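# Two-arm robot sorts loose seals into bins by size

## Task

Put each loose seal into the bin that matches its size. A seal counts only if it stays there on its own, not because a gripper is still holding it. At the end, open the grippers and move the arms away.

## Robot and tools

The robot has two arms, left_arm and right_arm, each ending in a parallel two-finger gripper. All poses share one scene frame. Its origin sits on the table top midway between the arms, +x runs out over the table, +z points up, and left_arm is on the +y side. The names left and right refer to the arms only, not to sides of a picture.

Gripper geometry: the fingers point along the gripper's own +z axis and close along its y axis. end_effector_position is the point between the finger pads, about 1 cm short of the tips. Orientation is a quaternion written w first (qw, qx, qy, qz).

ROW FORMAT (used by execute_actions and move): one flat list of 16 numbers covering both arms, even when only one arm should move. The order is left_arm x, y, z, qw, qx, qy, qz, opening, then right_arm x, y, z, qw, qx, qy, qz, opening. x, y, z are an absolute target position in metres in the scene frame, and the quaternion is an absolute target orientation, so together they form a pose, not an offset. Opening runs from -1 (closed) to +1 (fully open, 0.094 m). To hold an arm still, resend the exact pose from the last result before it began to stay, with the opening you want. To keep an orientation fixed, repeat the same quaternion in every row rather than copying the reported one, which can drift.

execute_actions(actions): a list of up to 15 actions. Each action is a table of up to 15 rows, and each row lasts one control step of 1/30 s. An action always runs 15 steps, so if it has fewer rows its last row is held to the end. An empty list only returns the state and images. An action is rejected for both arms if any target lies more than 0.6 m from that gripper's current position along any of the gripper's own axes. If any action is malformed, or the first one fails that check against the last reported state, nothing runs. At each step the commanded pose is clipped to within 70 mm and 16 degrees of the measured pose, so a distant target may need several actions. Position takes priority over orientation.

move(target, speed, blocking): takes one 16-number row of absolute poses and openings and sends both grippers along straight paths that finish together. speed is in m/s, from 0.002 to 0.5 with a default of 0.25, and the turning limit is twice that in rad/s. A move lasts 0.5 to 10 s and is cut off at 10 s. The opening is applied when the move starts. Paths do not avoid obstacles or the other arm. Grippers lag behind the path, can stray from it, and can exceed the speed when an arm is nearly straight. With blocking=false the call returns after 0.5 s. You must then use wait or stop before sending further moves or actions. The result adds a 'move:' line giving the ending (done, off_target, moving, held, fault) and the limits that acted. limits=paced means a pose was clipped. limits=held means a check blocked some steps, after which the arm may speed up. The line also gives each gripper's distance from its target. If only one arm is named, the other finished normally.

wait(seconds): 0 to 10 s. The arms keep their last command, and the call returns early if a running move ends. stop(): brakes a running move, but the fingers continue to move. zoom_image(camera, region): gives a magnified view of [x0, y0, x1, y1] pixels (at most 504x504) from cam_head_left, cam_head_right, cam_left_wrist or cam_right_wrist. All four cameras are 504x504 and images come back in that order. finished_scene(scene): ends the given scene (1 or 2) and cannot be undone. Its result tells you whether the task succeeded and gives the next scene's task. Replying without a tool call ends every remaining scene.

READING RESULTS: the state line shows `left_arm: …` | `right_arm: …` with position and quaternion. The printed position can be wrong, more so at long reach, and motions often stop a centimetre or more short, usually low. 'Hand target' lines show the clipped pose each arm is currently driven toward. grip_measured is the finger opening on the command scale, and the last joint value gives it in metres. Each gripper has a fixed error of about 1 mm. A 'pose unreachable' line means the clearance check changed or blocked that arm's command. FAULT and OVER-TEMPERATURE FAULT lines report that an arm has stopped. MOTOR HOT appears at 85 °C, and at 100 °C the arm drops whatever it holds and falls.

GRIPPING: to hold a seal, keep commanding an opening below grip_measured. About 0.03 below gives a firm grip, and a smaller gap grips more lightly. Each pad pushes about 50 to 62 N, and less on parts thinner than about 2 mm. Objects you hold, or loose ones, may occasionally be tugged or pushed by an outside force.

AVOID: knocking anything off the table, which fails the task. Also avoid drops, slips, slams, fast or hard contacts (faster moves and targets farther past contact press harder) and collisions between the arms. Holding loads for a long time heats the motors. Joint ranges in rad: waist ±2.880, shoulder 0 to 3.142, elbow 0 to 3.019, wrist pitch -1.693 to 1.571, wrist yaw ±1.571, wrist roll ±2.094. The simulation keeps running while you compose a reply. Once sorting is done, open both grippers, lift the arms clear of the bins, and then call finished_scene.

Each tool is called after "Call:" in YAML: its name, and indented under it one key for each argument.

## Session

Call:
execute_actions:
  actions: []

Scene clock: 0.00 s.
left_arm: end_effector_position=(+0.5366, +0.4623, +0.2101) grip_measured=+1.000 end_effector_quat_wxyz=(-0.025, +0.714, -0.700, -0.017) | right_arm: end_effector_position=(+0.5143, -0.1076, +0.2319) grip_measured=+1.000 end_effector_quat_wxyz=(+0.715, -0.088, +0.694, -0.020)
Joint positions: left_arm=[ 0.097  1.853  1.801 -1.497 -0.057 -1.391  0.094] | right_arm=[ 0.558  1.556  0.719  0.863  0.501 -0.165  0.094]
Joint velocities: left_arm=[ 0.005 -0.005  0.012  0.007  0.022  0.007  0.   ] | right_arm=[-0.005  0.015  0.002 -0.012 -0.007  0.022  0.   ]
Motor temperatures (°C, as the motors report them): left_arm=[26 27 26 24 23 23] | right_arm=[24 24 23 27 26 24]
Hand target (left_arm): +0.544, +0.464, +0.227; -0.042, +0.714, -0.699, -0.006
Hand target (right_arm): +0.519, -0.104, +0.244; +0.723, -0.082, +0.685, -0.015

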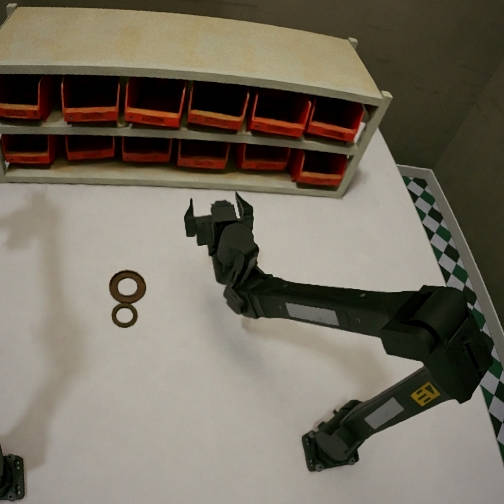

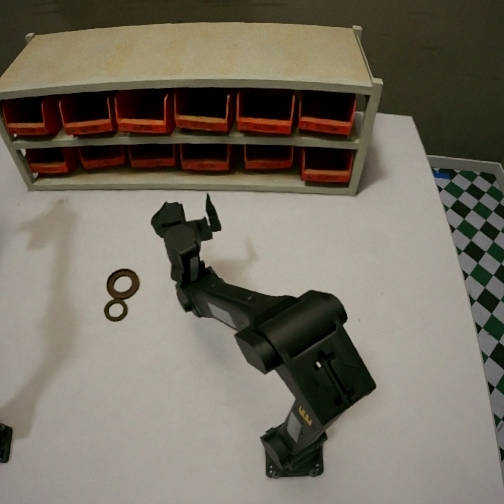

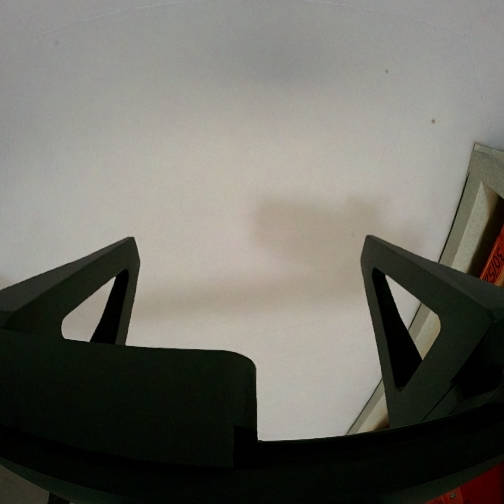

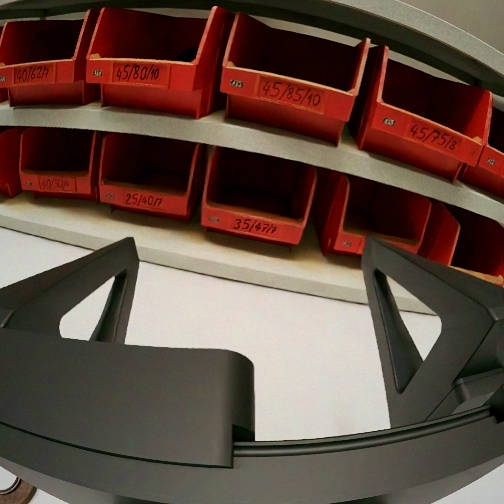

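Call:
zoom_image:
  camera: "cam_right_wrist"
  region: [0, 0, 504, 290]

Call:
zoom_image:
  camera: "cam_head_left"
  region: [80, 255, 180, 340]

Call:
zoom_image:
  camera: "cam_head_right"
  region: [0, 70, 200, 200]

Call:
zoom_image:
  camera: "cam_head_right"
  region: [180, 70, 380, 200]

Region (0, 0, 504, 290) of cam_right_wrist's 504x504 image, scaled by 1.000; it fills the top 290 rows of this view, and the rest is white.

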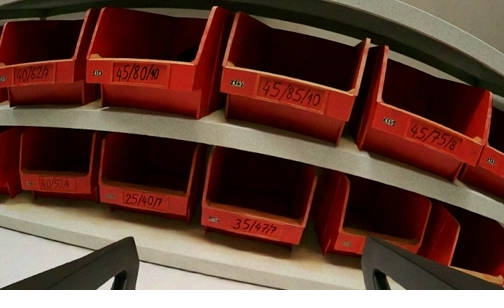

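Region (80, 255, 180, 340) of cam_head_left's 504x504 image, scaled by 5.040, with more detail than that image has; it fills the top 428 rows of this view, and the rest is white.

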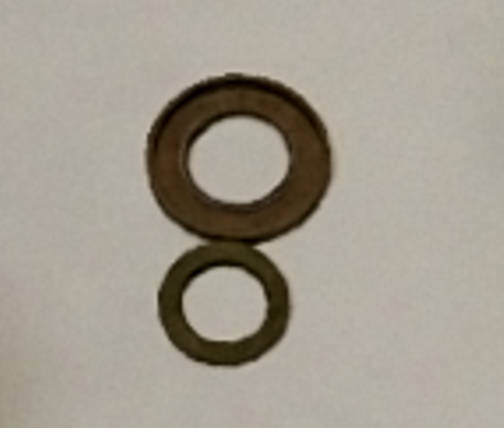

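Region (0, 70, 200, 200) of cam_head_right's 504x504 image, scaled by 2.520, with more detail than that image has; it fills the top 328 rows of this view, and the rest is white.

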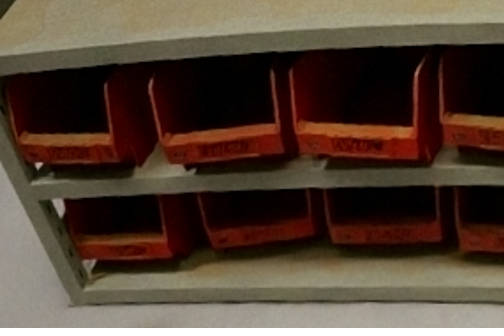

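Region (180, 70, 380, 200) of cam_head_right's 504x504 image, scaled by 2.520, with more detail than that image has; it fills the top 328 rows of this view, and the rest is white.

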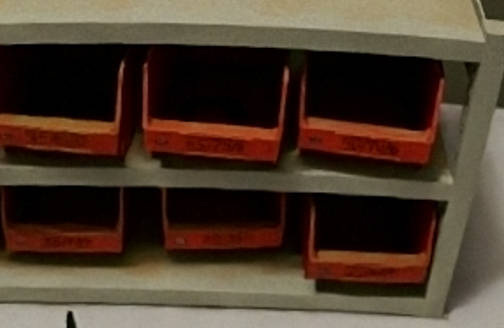

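Call:
move:
  target: [0.36,0.13,0.22,0,0,1,0,1,0.45,-0.27,0.2,0.707,0,0.707,0,1]

Scene clock: 6.90 s.
left_arm: end_effector_position=(+0.3579, +0.1274, +0.2076) grip_measured=+1.000 end_effector_quat_wxyz=(-0.012, -0.008, +1.000, -0.001) | right_arm: end_effector_position=(+0.4491, -0.2686, +0.1908) grip_measured=+1.000 end_effector_quat_wxyz=(+0.696, -0.008, +0.717, -0.007)
Joint positions: left_arm=[-0.595  1.516  1.361 -1.437  0.013 -0.509  0.094] | right_arm=[ 0.272  1.342  0.365  0.945  0.311 -0.011  0.094]
Joint velocities: left_arm=[-0.015  0.005 -0.017  0.007  0.022 -0.051  0.   ] | right_arm=[-0.005 -0.005  0.002  0.002 -0.022 -0.007  0.   ]
Motor temperatures (°C, as the motors report them): left_arm=[26 27 27 24 23 23] | right_arm=[24 24 23 27 26 24]
Hand target (left_arm): +0.356, +0.128, +0.219; +0.002, -0.000, +1.000, -0.010
Hand target (right_arm): +0.449, -0.271, +0.201; +0.708, -0.001, +0.706, -0.001
Off the commanded pose (left_arm): 0.013 m, 2 deg.
Off the commanded pose (right_arm): 0.009 m, 2 deg.
move: off_target (left_arm)

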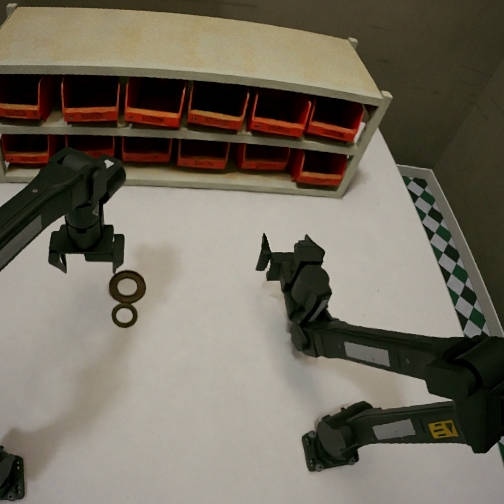

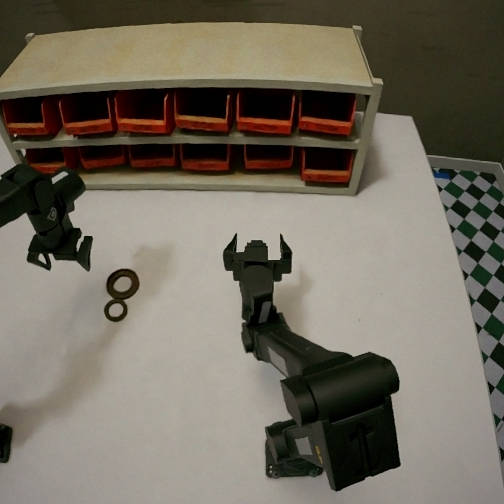

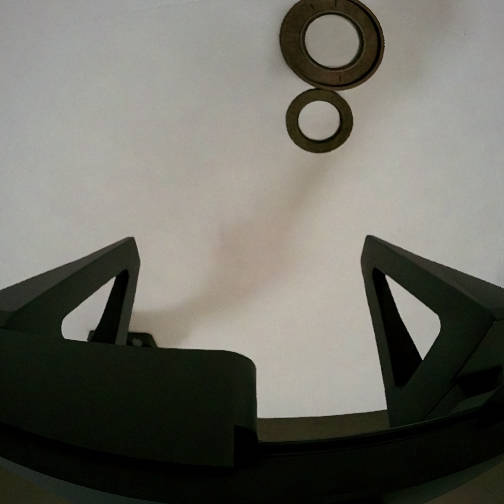

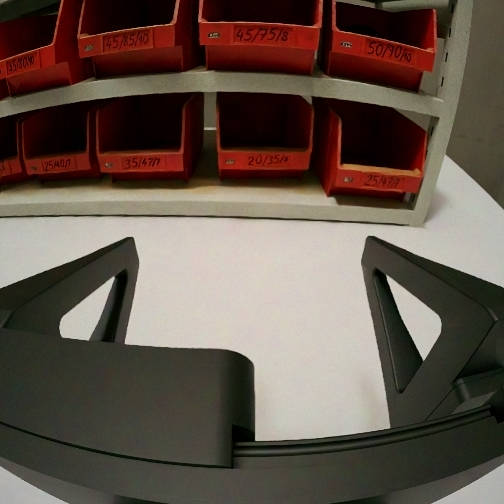

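Call:
move:
  target: [0.44,0.058,0.09,0,0,1,0,1,0.45,-0.27,0.2,0.707,0,0.707,0,1]

Call:
zoom_image:
  camera: "cam_right_wrist"
  region: [0, 0, 250, 220]

Scene clock: 12.77 s.
left_arm: end_effector_position=(+0.4194, +0.0713, +0.0717) grip_measured=+1.000 end_effector_quat_wxyz=(-0.030, +0.004, +0.999, +0.015) | right_arm: end_effector_position=(+0.4491, -0.2686, +0.1908) grip_measured=+1.000 end_effector_quat_wxyz=(+0.697, -0.007, +0.717, -0.006)
Joint positions: left_arm=[-0.637  1.85   1.421 -1.208  0.005 -0.527  0.094] | right_arm=[ 0.272  1.342  0.365  0.945  0.311 -0.008  0.094]
Joint velocities: left_arm=[-0.015 -0.005 -0.007  0.012 -0.037 -0.037  0.   ] | right_arm=[-0.005  0.015  0.002  0.002 -0.007 -0.066  0.   ]
Motor temperatures (°C, as the motors report them): left_arm=[26 27 27 24 23 23] | right_arm=[24 24 24 27 26 24]
Hand target (left_arm): +0.439, +0.056, +0.091; -0.000, +0.000, +1.000, -0.001
Hand target (right_arm): +0.450, -0.270, +0.200; +0.707, -0.000, +0.707, -0.000
Off the commanded pose (left_arm): 0.031 m, 4 deg.
Off the commanded pose (right_arm): 0.009 m, 2 deg.
move: off_target (left_arm)

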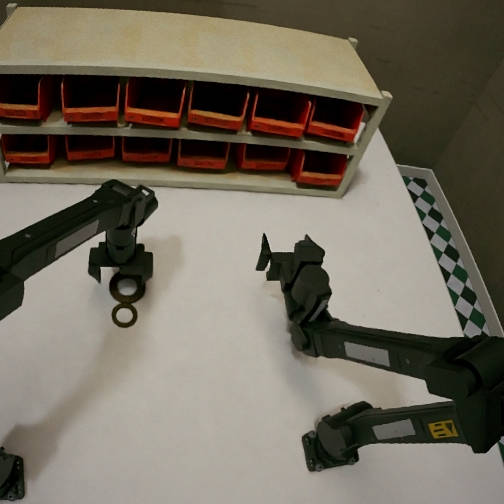

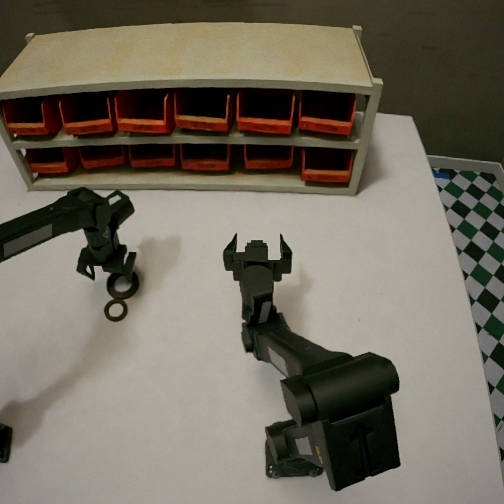

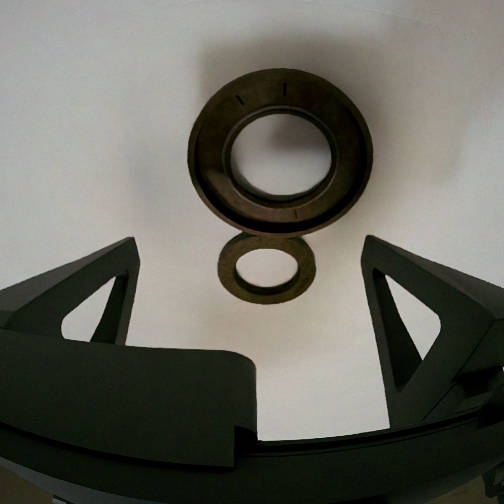

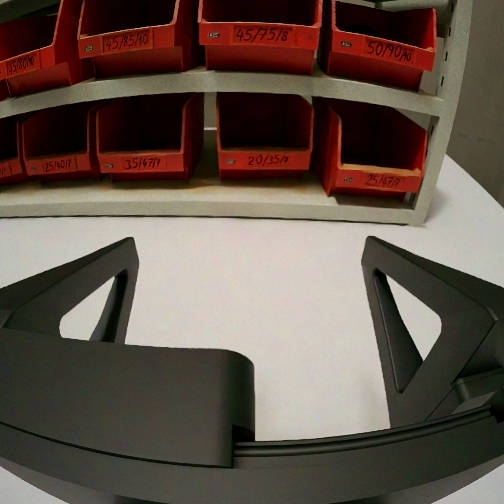

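Region (0, 0, 250, 220) of cam_right_wrist's 504x504 image, scaled by 2.016, with more detail than that image has; it fills the top 444 rows of this view, and the rest is white.

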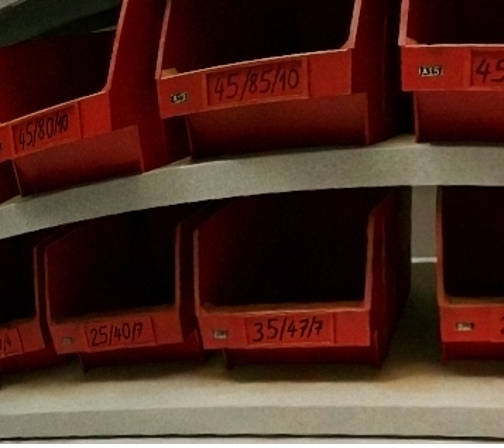

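Call:
zoom_image:
  camera: "cam_left_wrist"
  region: [160, 60, 410, 310]

Call:
move:
  target: [0.44,0.045,0.06,0.383,0,0.924,0,1,0.45,-0.27,0.2,0.707,0,0.707,0,1]

Region (160, 60, 410, 310) of cam_left_wrist's 504x504 image, scaled by 2.016, with more detail than that image has.

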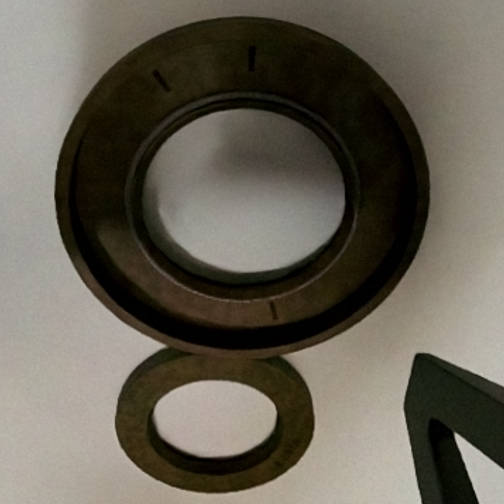

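Scene clock: 16.00 s.
left_arm: end_effector_position=(+0.4368, +0.0482, +0.0486) grip_measured=+1.000 end_effector_quat_wxyz=(+0.366, -0.008, +0.931, +0.010) | right_arm: end_effector_position=(+0.4491, -0.2686, +0.1908) grip_measured=+1.000 end_effector_quat_wxyz=(+0.697, -0.007, +0.717, -0.006)
Joint positions: left_arm=[-0.802  1.698  0.942 -0.211 -0.475 -0.567  0.094] | right_arm=[ 0.272  1.342  0.365  0.945  0.311 -0.008  0.094]
Joint velocities: left_arm=[-0.015 -0.005  0.007  0.002 -0.066 -0.007  0.   ] | right_arm=[-0.015  0.005 -0.007 -0.017 -0.11  -0.037  0.   ]
Motor temperatures (°C, as the motors report them): left_arm=[26 28 27 24 23 23] | right_arm=[24 24 24 27 26 24]
Hand target (left_arm): +0.439, +0.043, +0.063; +0.382, -0.005, +0.924, +0.000
Hand target (right_arm): +0.450, -0.270, +0.200; +0.707, -0.000, +0.707, -0.000
Off the commanded pose (left_arm): 0.012 m, 3 deg.
Off the commanded pose (right_arm): 0.009 m, 2 deg.
move: off_target (left_arm)

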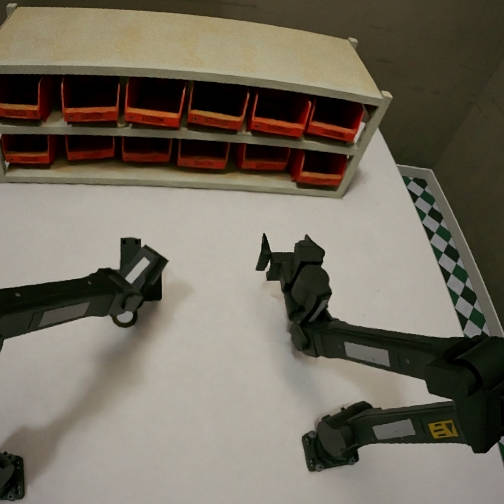

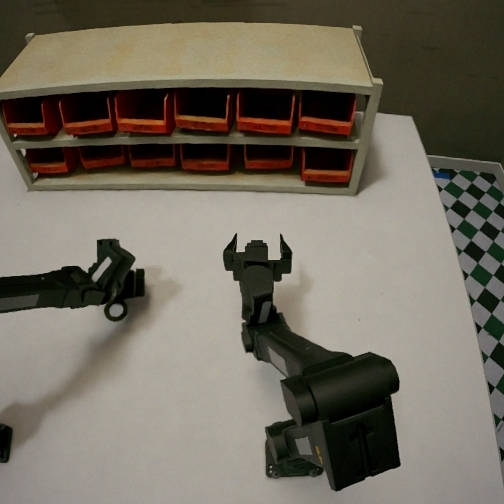

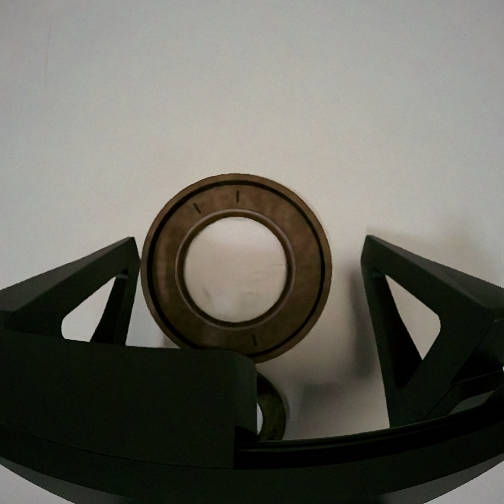

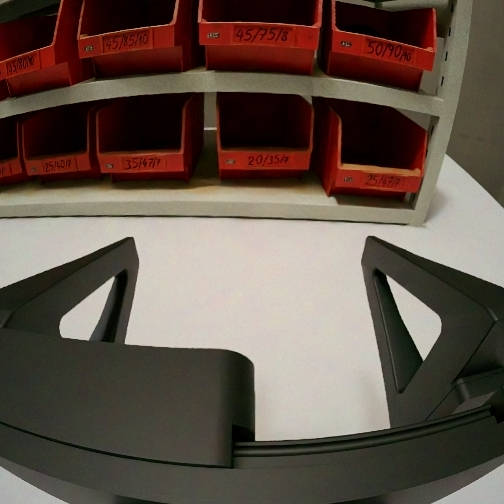

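Call:
move:
  target: [0.437,0.053,0.04,0.48,0,0.877,0,1,0.45,-0.27,0.2,0.707,0,0.707,0,1]
  speed: 0.1

Scene clock: 18.93 s.
left_arm: end_effector_position=(+0.4388, +0.0566, +0.0459) grip_measured=+1.000 end_effector_quat_wxyz=(+0.478, -0.012, +0.878, -0.002) | right_arm: end_effector_position=(+0.4491, -0.2686, +0.1908) grip_measured=+1.000 end_effector_quat_wxyz=(+0.697, -0.007, +0.717, -0.005)
Joint positions: left_arm=[-0.82   1.724  0.792  0.218 -0.591 -0.468  0.094] | right_arm=[ 0.272  1.342  0.365  0.945  0.311 -0.008  0.094]
Joint velocities: left_arm=[-0.005  0.015  0.022  0.022  0.037  0.037  0.   ] | right_arm=[-0.015  0.005  0.002  0.002  0.037 -0.037  0.   ]
Motor temperatures (°C, as the motors report them): left_arm=[26 28 27 24 23 23] | right_arm=[24 24 24 27 26 24]
Hand target (left_arm): +0.436, +0.053, +0.040; +0.479, -0.002, +0.878, +0.000
Hand target (right_arm): +0.450, -0.270, +0.200; +0.707, -0.000, +0.707, +0.000
Off the commanded pose (left_arm): 0.007 m, 1 deg.
Off the commanded pose (right_arm): 0.009 m, 2 deg.
move: done

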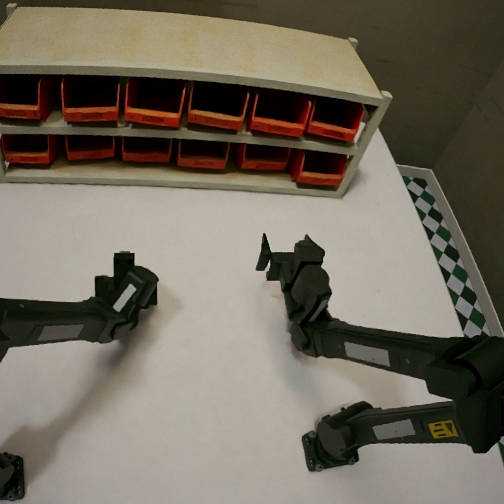

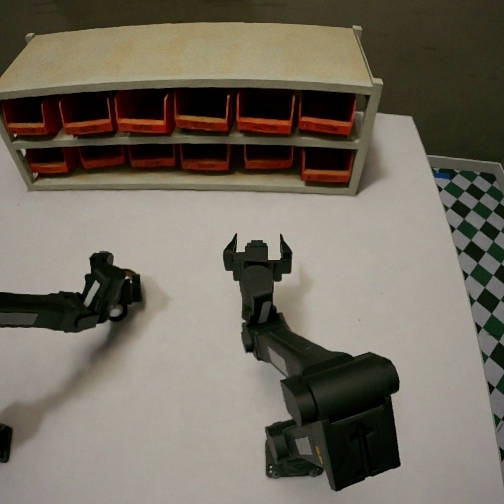

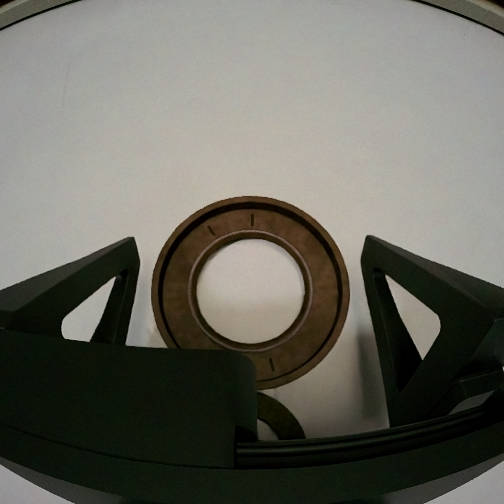

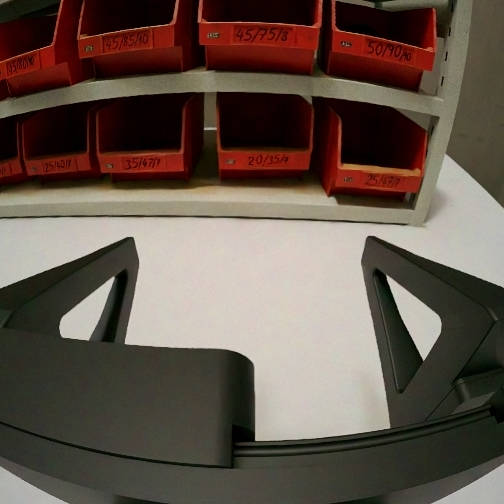

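Call:
move:
  target: [0.432,0.053,0.035,0.41,0,0.912,0,1,0.45,-0.27,0.2,0.707,0,0.707,0,1]
  speed: 0.06

Scene clock: 21.30 s.
left_arm: end_effector_position=(+0.4246, +0.0596, +0.0259) grip_measured=+1.000 end_effector_quat_wxyz=(+0.410, +0.002, +0.912, +0.006) | right_arm: end_effector_position=(+0.4491, -0.2686, +0.1908) grip_measured=+1.000 end_effector_quat_wxyz=(+0.697, -0.007, +0.717, -0.005)
Joint positions: left_arm=[-0.813  1.717  0.819  0.028 -0.518 -0.512  0.094] | right_arm=[ 0.272  1.342  0.365  0.945  0.311 -0.008  0.094]
Joint velocities: left_arm=[ 0.005 -0.015 -0.002 -0.002  0.007 -0.095  0.   ] | right_arm=[-0.005 -0.005 -0.007 -0.002 -0.051  0.022  0.   ]
Motor temperatures (°C, as the motors report them): left_arm=[26 28 27 24 23 23] | right_arm=[24 24 24 27 26 24]
Hand target (left_arm): +0.432, +0.053, +0.035; +0.411, +0.001, +0.912, -0.000
Hand target (right_arm): +0.450, -0.270, +0.200; +0.707, -0.000, +0.707, -0.000
Off the commanded pose (left_arm): 0.013 m, 1 deg.
Off the commanded pose (right_arm): 0.009 m, 2 deg.
move: off_target (left_arm)

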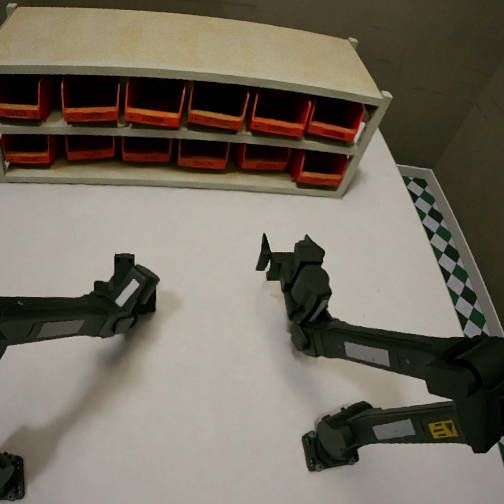

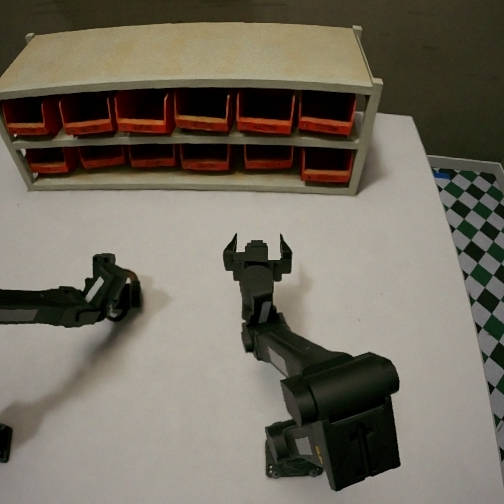

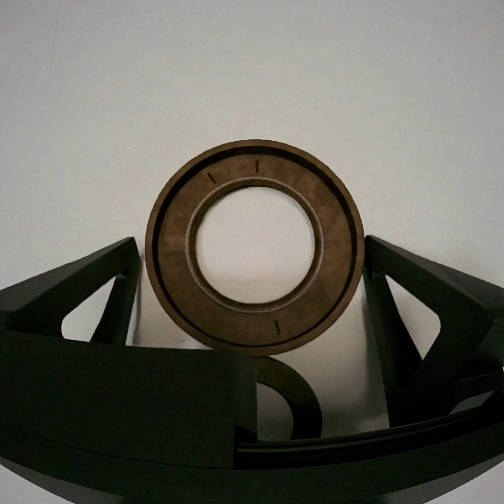

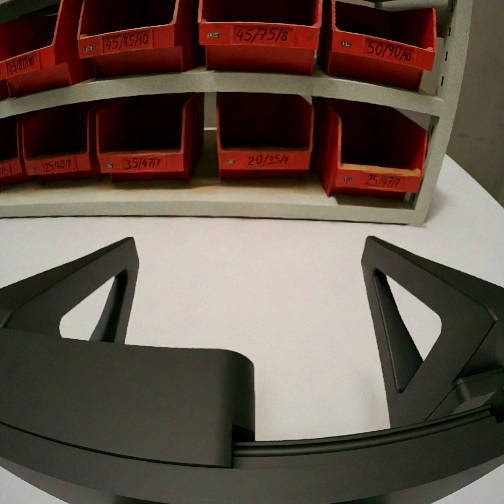

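Call:
move:
  target: [0.44,0.050,0.028,0.41,0,0.912,0,1,0.45,-0.27,0.2,0.707,0,0.707,0,1]
  speed: 0.03

Call:
zoom_image:
  camera: "cam_right_wrist"
  region: [200, 0, 470, 220]

Scene clock: 23.87 s.
left_arm: end_effector_position=(+0.4255, +0.0582, +0.0263) grip_measured=+1.000 end_effector_quat_wxyz=(+0.409, +0.002, +0.913, +0.002) | right_arm: end_effector_position=(+0.4491, -0.2686, +0.1908) grip_measured=+1.000 end_effector_quat_wxyz=(+0.697, -0.007, +0.717, -0.005)
Joint positions: left_arm=[-0.811  1.717  0.822  0.028 -0.509 -0.514  0.094] | right_arm=[ 0.272  1.342  0.365  0.945  0.311 -0.008  0.094]
Joint velocities: left_arm=[-0.015 -0.015 -0.002  0.002 -0.037  0.051  0.   ] | right_arm=[-0.015 -0.024  0.002 -0.002  0.022 -0.11   0.   ]
Motor temperatures (°C, as the motors report them): left_arm=[26 28 27 24 23 23] | right_arm=[24 24 24 27 26 24]
Hand target (left_arm): +0.439, +0.050, +0.028; +0.410, +0.000, +0.912, +0.000
Hand target (right_arm): +0.450, -0.270, +0.200; +0.707, -0.000, +0.707, -0.000
Off the commanded pose (left_arm): 0.017 m, 0 deg.
Off the commanded pose (right_arm): 0.009 m, 2 deg.
move: off_target (left_arm)

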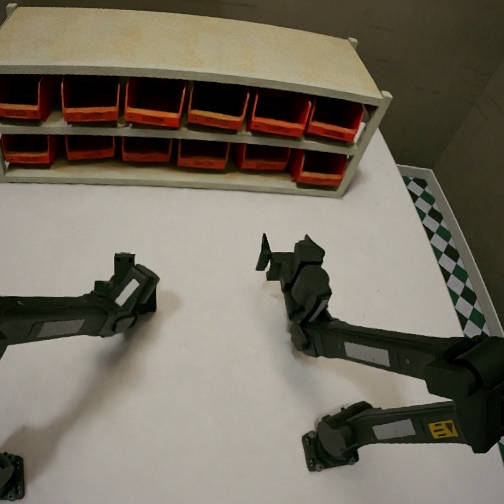

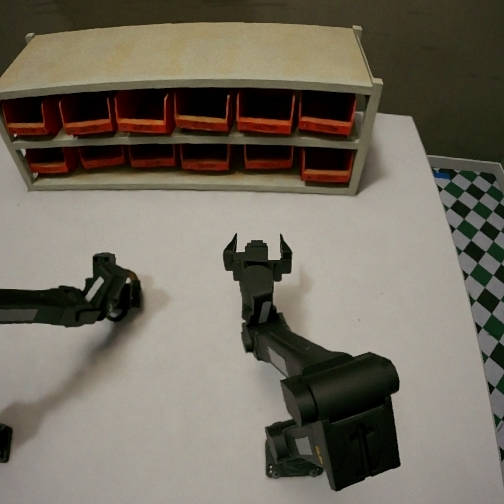

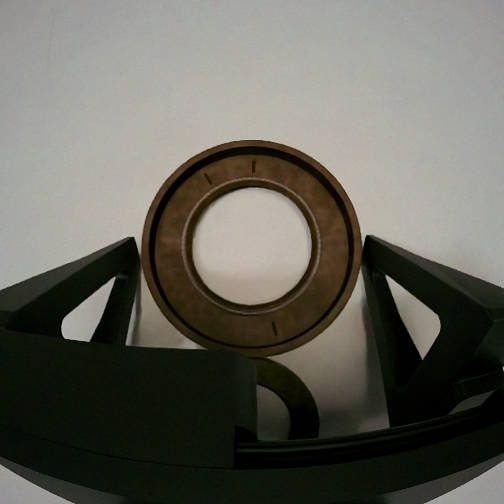

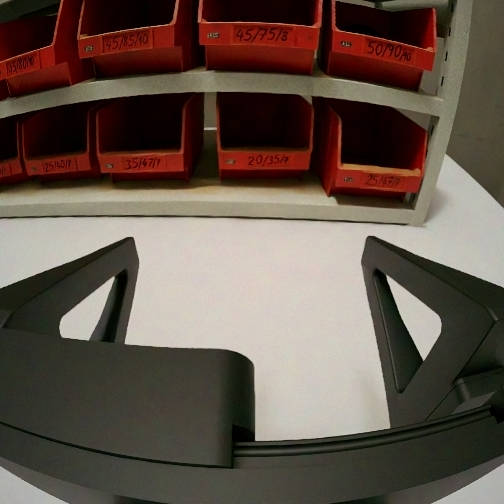

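Region (200, 0, 470, 220) of cam_right_wrist's 504x504 image, scaled by 1.867, with more detail than that image has; it fills the top 411 rows of this view, and the rest is white.

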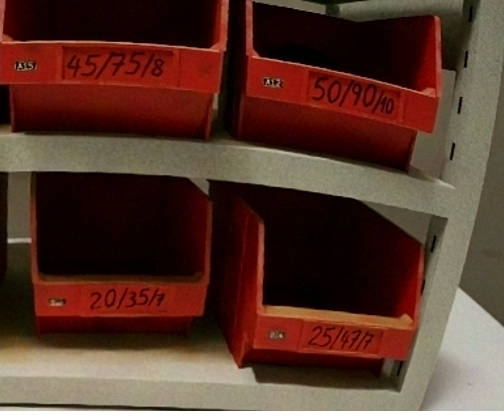

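Call:
execute_actions:
  actions:
    - [[0.44,0.050,0.02,0.41,0,0.912,0,1,0.45,-0.27,0.2,0.707,0,0.707,0,1]]
    - [[0.44,0.050,0.02,0.41,0,0.912,0,0.86,0.45,-0.27,0.2,0.707,0,0.707,0,1]]

Scene clock: 25.97 s.
left_arm: end_effector_position=(+0.4273, +0.0562, +0.0257) grip_measured=+0.877 end_effector_quat_wxyz=(+0.409, +0.002, +0.913, +0.001) | right_arm: end_effector_position=(+0.4491, -0.2686, +0.1908) grip_measured=+1.000 end_effector_quat_wxyz=(+0.697, -0.007, +0.717, -0.005)
Joint positions: left_arm=[-0.811  1.723  0.828  0.03  -0.508 -0.514  0.088] | right_arm=[ 0.272  1.342  0.365  0.945  0.311 -0.008  0.094]
Joint velocities: left_arm=[-0.015 -0.015  0.002 -0.002 -0.037 -0.007 -0.001] | right_arm=[ 0.005 -0.005  0.007 -0.002 -0.051 -0.037  0.   ]
Motor temperatures (°C, as the motors report them): left_arm=[26 28 28 24 23 23] | right_arm=[24 24 24 27 26 24]
Hand target (left_arm): +0.439, +0.050, +0.020; +0.410, +0.000, +0.912, -0.000
Hand target (right_arm): +0.450, -0.270, +0.200; +0.707, -0.000, +0.707, -0.000
Off the commanded pose (left_arm): 0.015 m, 0 deg.
Off the commanded pose (right_arm): 0.009 m, 2 deg.

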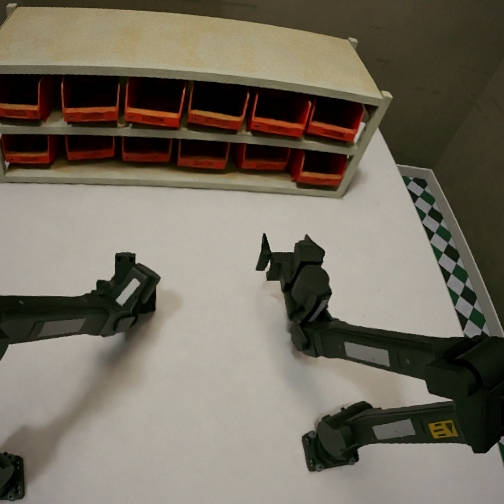

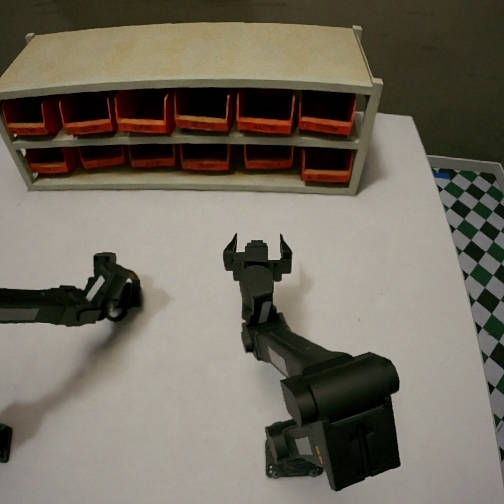

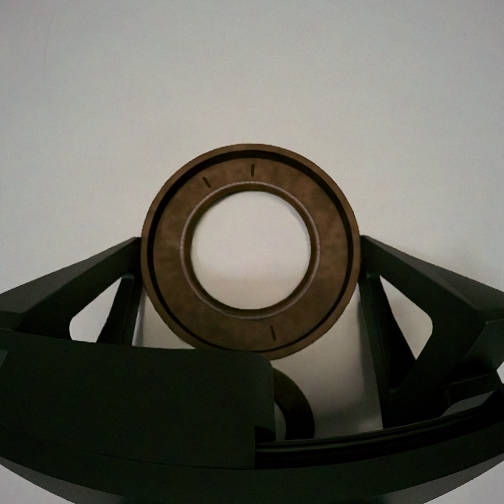

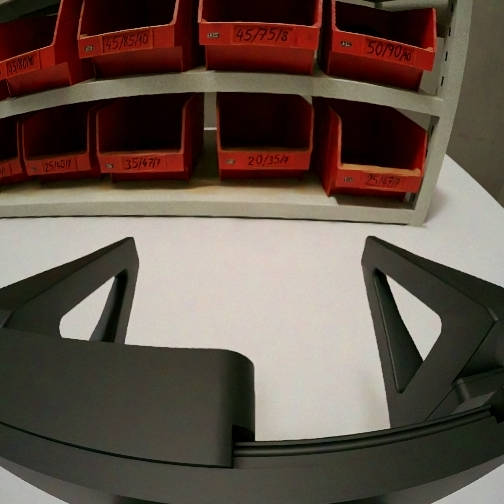

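Call:
move:
  target: [0.43,0.055,0.12,0.41,0,0.912,0,0.845,0.36,-0.2,0.25,0.61,-0.61,0.355,-0.355,0]
  speed: 0.2

Call:
move:
  target: [0.28,0.09,0.26,0.29,0.645,0.645,-0.29,0.845,0.26,-0.03,0.245,0.704,-0.704,0.062,-0.062,0]
  speed: 0.2

Scene clock: 35.77 s.
left_arm: end_effector_position=(+0.4089, +0.0720, +0.0813) grip_measured=+0.870 end_effector_quat_wxyz=(+0.382, +0.013, +0.924, +0.024) | right_arm: end_effector_position=(+0.3548, -0.2044, +0.2363) grip_measured=+0.001 end_effector_quat_wxyz=(+0.602, -0.616, +0.369, -0.349)
Joint positions: left_arm=[-0.811  1.555  0.85  -0.239 -0.508 -0.514  0.088] | right_arm=[ 0.293  0.865  0.255  0.578 -0.173 -1.561  0.047]
Joint velocities: left_arm=[-0.005 -0.015 -0.017 -0.017  0.022  0.037  0.   ] | right_arm=[ 0.005  0.005 -0.027 -0.012  0.022 -0.022 -0.   ]
Motor temperatures (°C, as the motors report them): left_arm=[26 28 28 24 23 23] | right_arm=[24 24 24 27 26 24]
Hand target (left_arm): +0.427, +0.058, +0.122; +0.410, +0.000, +0.912, -0.000
Hand target (right_arm): +0.358, -0.199, +0.253; +0.610, -0.612, +0.357, -0.354
Off the commanded pose (left_arm): 0.047 m, 5 deg.
Off the commanded pose (right_arm): 0.015 m, 2 deg.
move: off_target (left_arm, right_arm)

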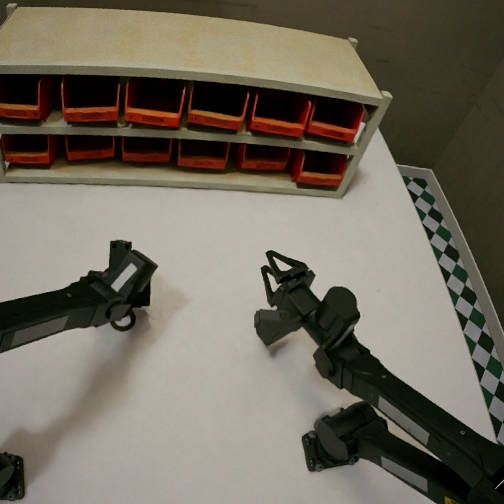

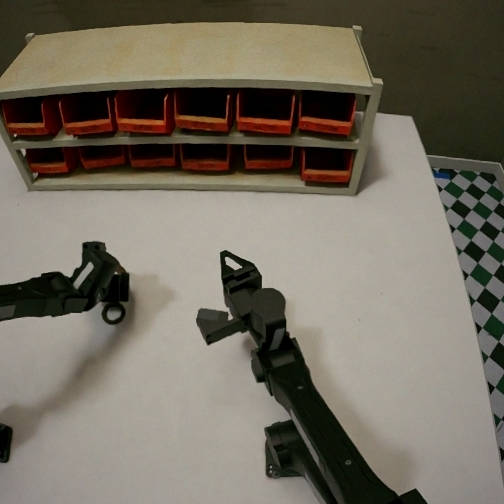

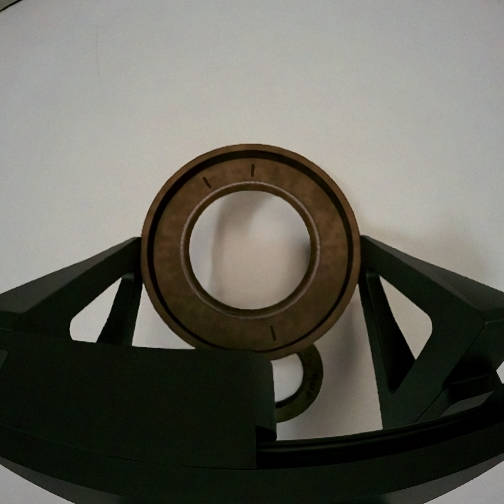

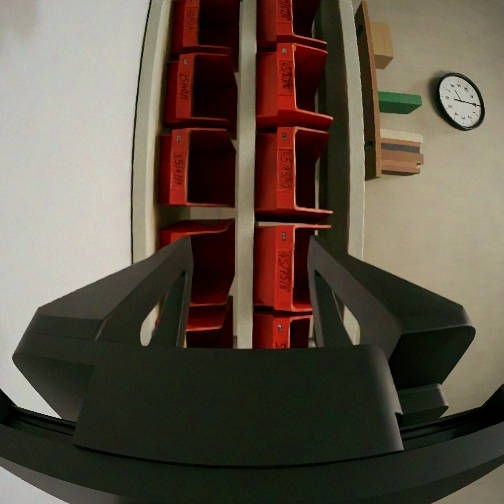

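Scene clock: 40.27 s.
left_arm: end_effector_position=(+0.2599, +0.1000, +0.2325) grip_measured=+0.871 end_effector_quat_wxyz=(+0.267, +0.641, +0.656, -0.294) | right_arm: end_effector_position=(+0.2518, -0.0391, +0.2213) grip_measured=+0.001 end_effector_quat_wxyz=(+0.690, -0.718, +0.085, -0.046)
Joint positions: left_arm=[-0.469  1.119  0.906 -1.024  0.762  1.047  0.088] | right_arm=[ 0.56   1.122  0.346  0.713 -0.783 -1.564  0.047]
Joint velocities: left_arm=[-0.015 -0.015 -0.007  0.002 -0.022  0.022 -0.   ] | right_arm=[ 0.005  0.005 -0.007  0.012 -0.037  0.022 -0.   ]
Motor temperatures (°C, as the motors report them): left_arm=[26 28 29 24 23 23] | right_arm=[24 24 25 27 26 24]
Hand target (left_arm): +0.277, +0.096, +0.257; +0.290, +0.647, +0.645, -0.285
Hand target (right_arm): +0.260, -0.030, +0.243; +0.703, -0.706, +0.064, -0.060
Off the commanded pose (left_arm): 0.036 m, 3 deg.
Off the commanded pose (right_arm): 0.027 m, 4 deg.
move: off_target (left_arm, right_arm)

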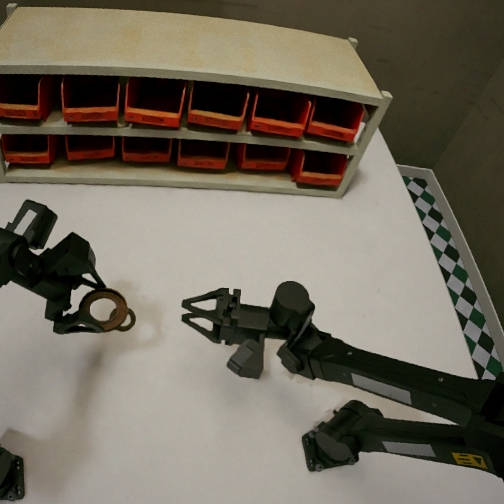

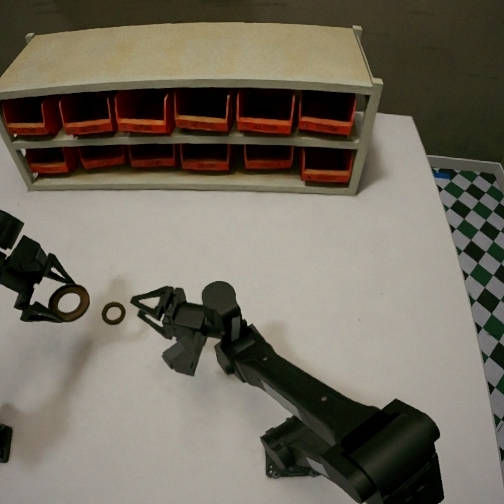

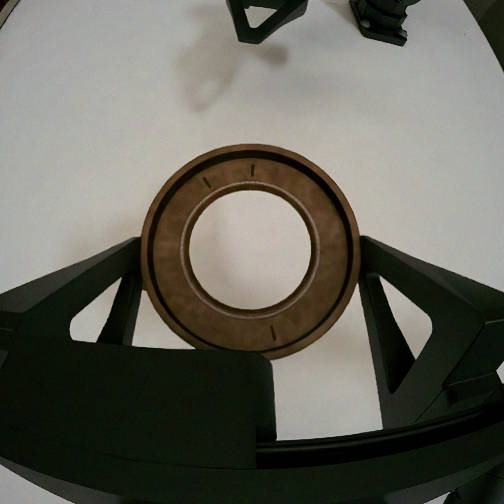

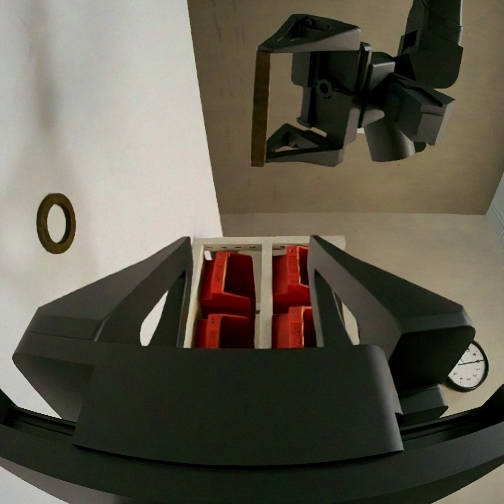

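Call:
move:
  target: [0.277,0.096,0.257,0.29,0.645,0.645,-0.29,0.845,0.26,0.055,0.25,0.71,-0.70,0.062,-0.062,0]
  speed: 0.1

Scene clock: 42.83 s.
left_arm: end_effector_position=(+0.2597, +0.0997, +0.2335) grip_measured=+0.871 end_effector_quat_wxyz=(+0.269, +0.641, +0.654, -0.298) | right_arm: end_effector_position=(+0.2520, +0.0443, +0.2292) grip_measured=+0.001 end_effector_quat_wxyz=(+0.695, -0.713, +0.073, -0.052)
Joint positions: left_arm=[-0.466  1.119  0.906 -1.024  0.771  1.05   0.088] | right_arm=[ 0.772  1.293  0.483  0.777 -0.582 -1.562  0.047]
Joint velocities: left_arm=[-0.005 -0.005 -0.022  0.022 -0.022  0.007  0.   ] | right_arm=[-0.015 -0.015 -0.007  0.002 -0.11   0.066 -0.001]
Motor temperatures (°C, as the motors report them): left_arm=[26 28 29 24 23 23] | right_arm=[24 24 25 27 26 24]
Hand target (left_arm): +0.275, +0.097, +0.257; +0.290, +0.645, +0.645, -0.290
Hand target (right_arm): +0.260, +0.055, +0.249; +0.710, -0.699, +0.062, -0.061
Off the commanded pose (left_arm): 0.029 m, 3 deg.
Off the commanded pose (right_arm): 0.025 m, 3 deg.
move: off_target (left_arm, right_arm)

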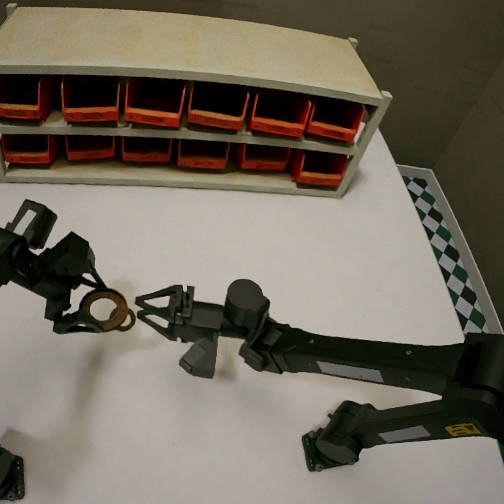

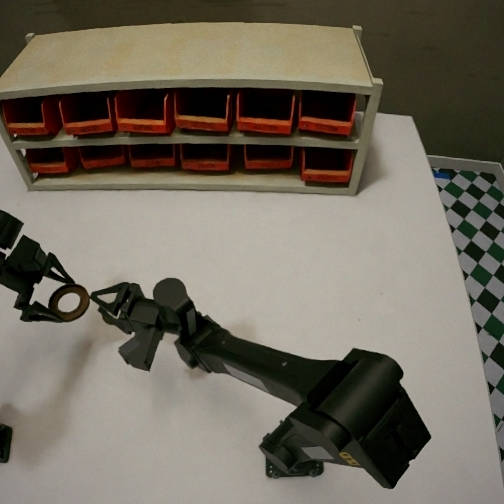

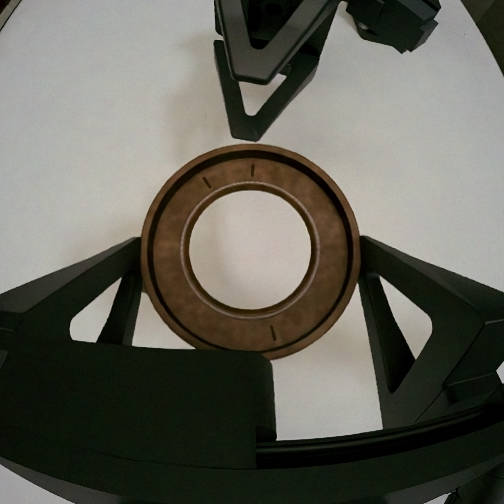

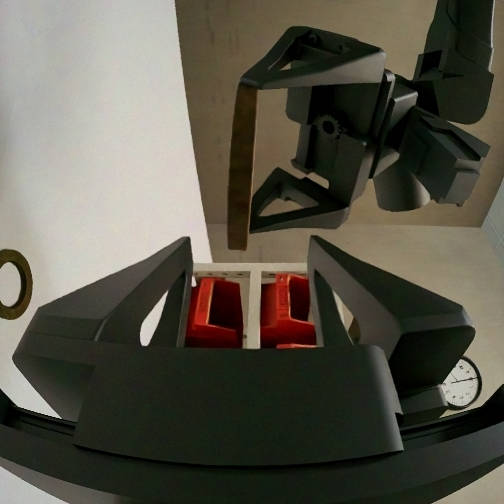

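Call:
move:
  target: [0.277,0.096,0.257,0.29,0.645,0.645,-0.29,0.845,0.253,0.09,0.245,0.71,-0.70,0.062,-0.062,-0.4]
  speed: 0.06

Scene clock: 44.77 s.
left_arm: end_effector_position=(+0.2597, +0.0997, +0.2335) grip_measured=+0.871 end_effector_quat_wxyz=(+0.269, +0.641, +0.654, -0.298) | right_arm: end_effector_position=(+0.2461, +0.0775, +0.2259) grip_measured=-0.399 end_effector_quat_wxyz=(+0.695, -0.713, +0.072, -0.053)
Joint positions: left_arm=[-0.466  1.119  0.906 -1.024  0.771  1.05   0.088] | right_arm=[ 0.852  1.362  0.533  0.797 -0.501 -1.562  0.028]
Joint velocities: left_arm=[-0.005  0.005 -0.002  0.002  0.051  0.007 -0.001] | right_arm=[ 0.005  0.015  0.007 -0.007  0.007 -0.022  0.   ]
Motor temperatures (°C, as the motors report them): left_arm=[26 27 29 24 23 23] | right_arm=[24 24 25 27 26 24]
Hand target (left_arm): +0.275, +0.097, +0.257; +0.290, +0.645, +0.645, -0.290
Hand target (right_arm): +0.252, +0.089, +0.245; +0.709, -0.699, +0.062, -0.062
Off the commanded pose (left_arm): 0.029 m, 3 deg.
Off the commanded pose (right_arm): 0.024 m, 3 deg.
move: off_target (left_arm, right_arm)

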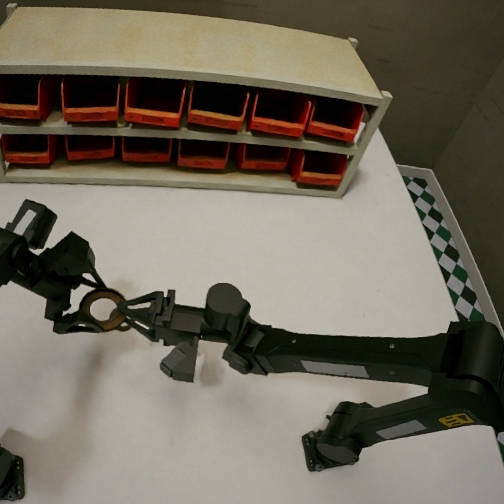

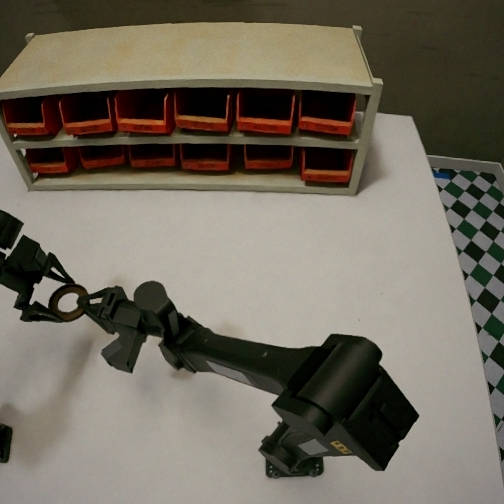

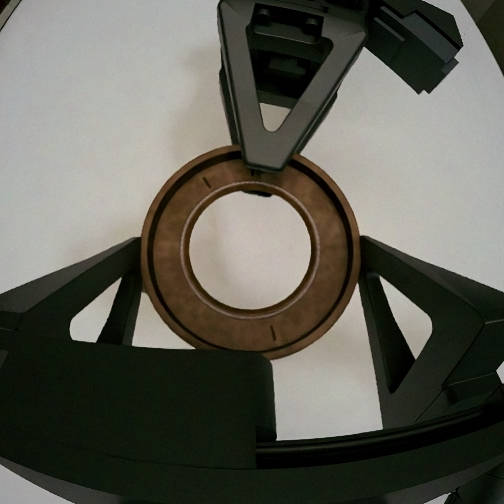

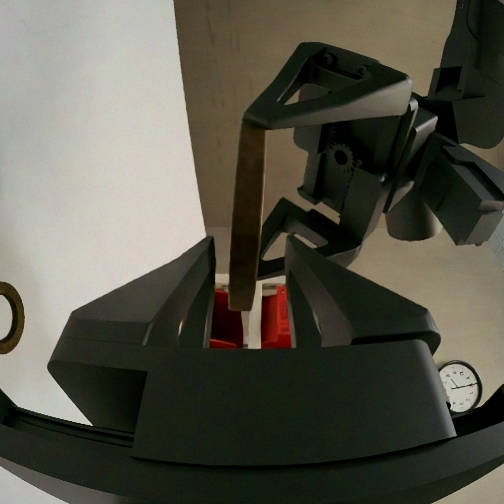

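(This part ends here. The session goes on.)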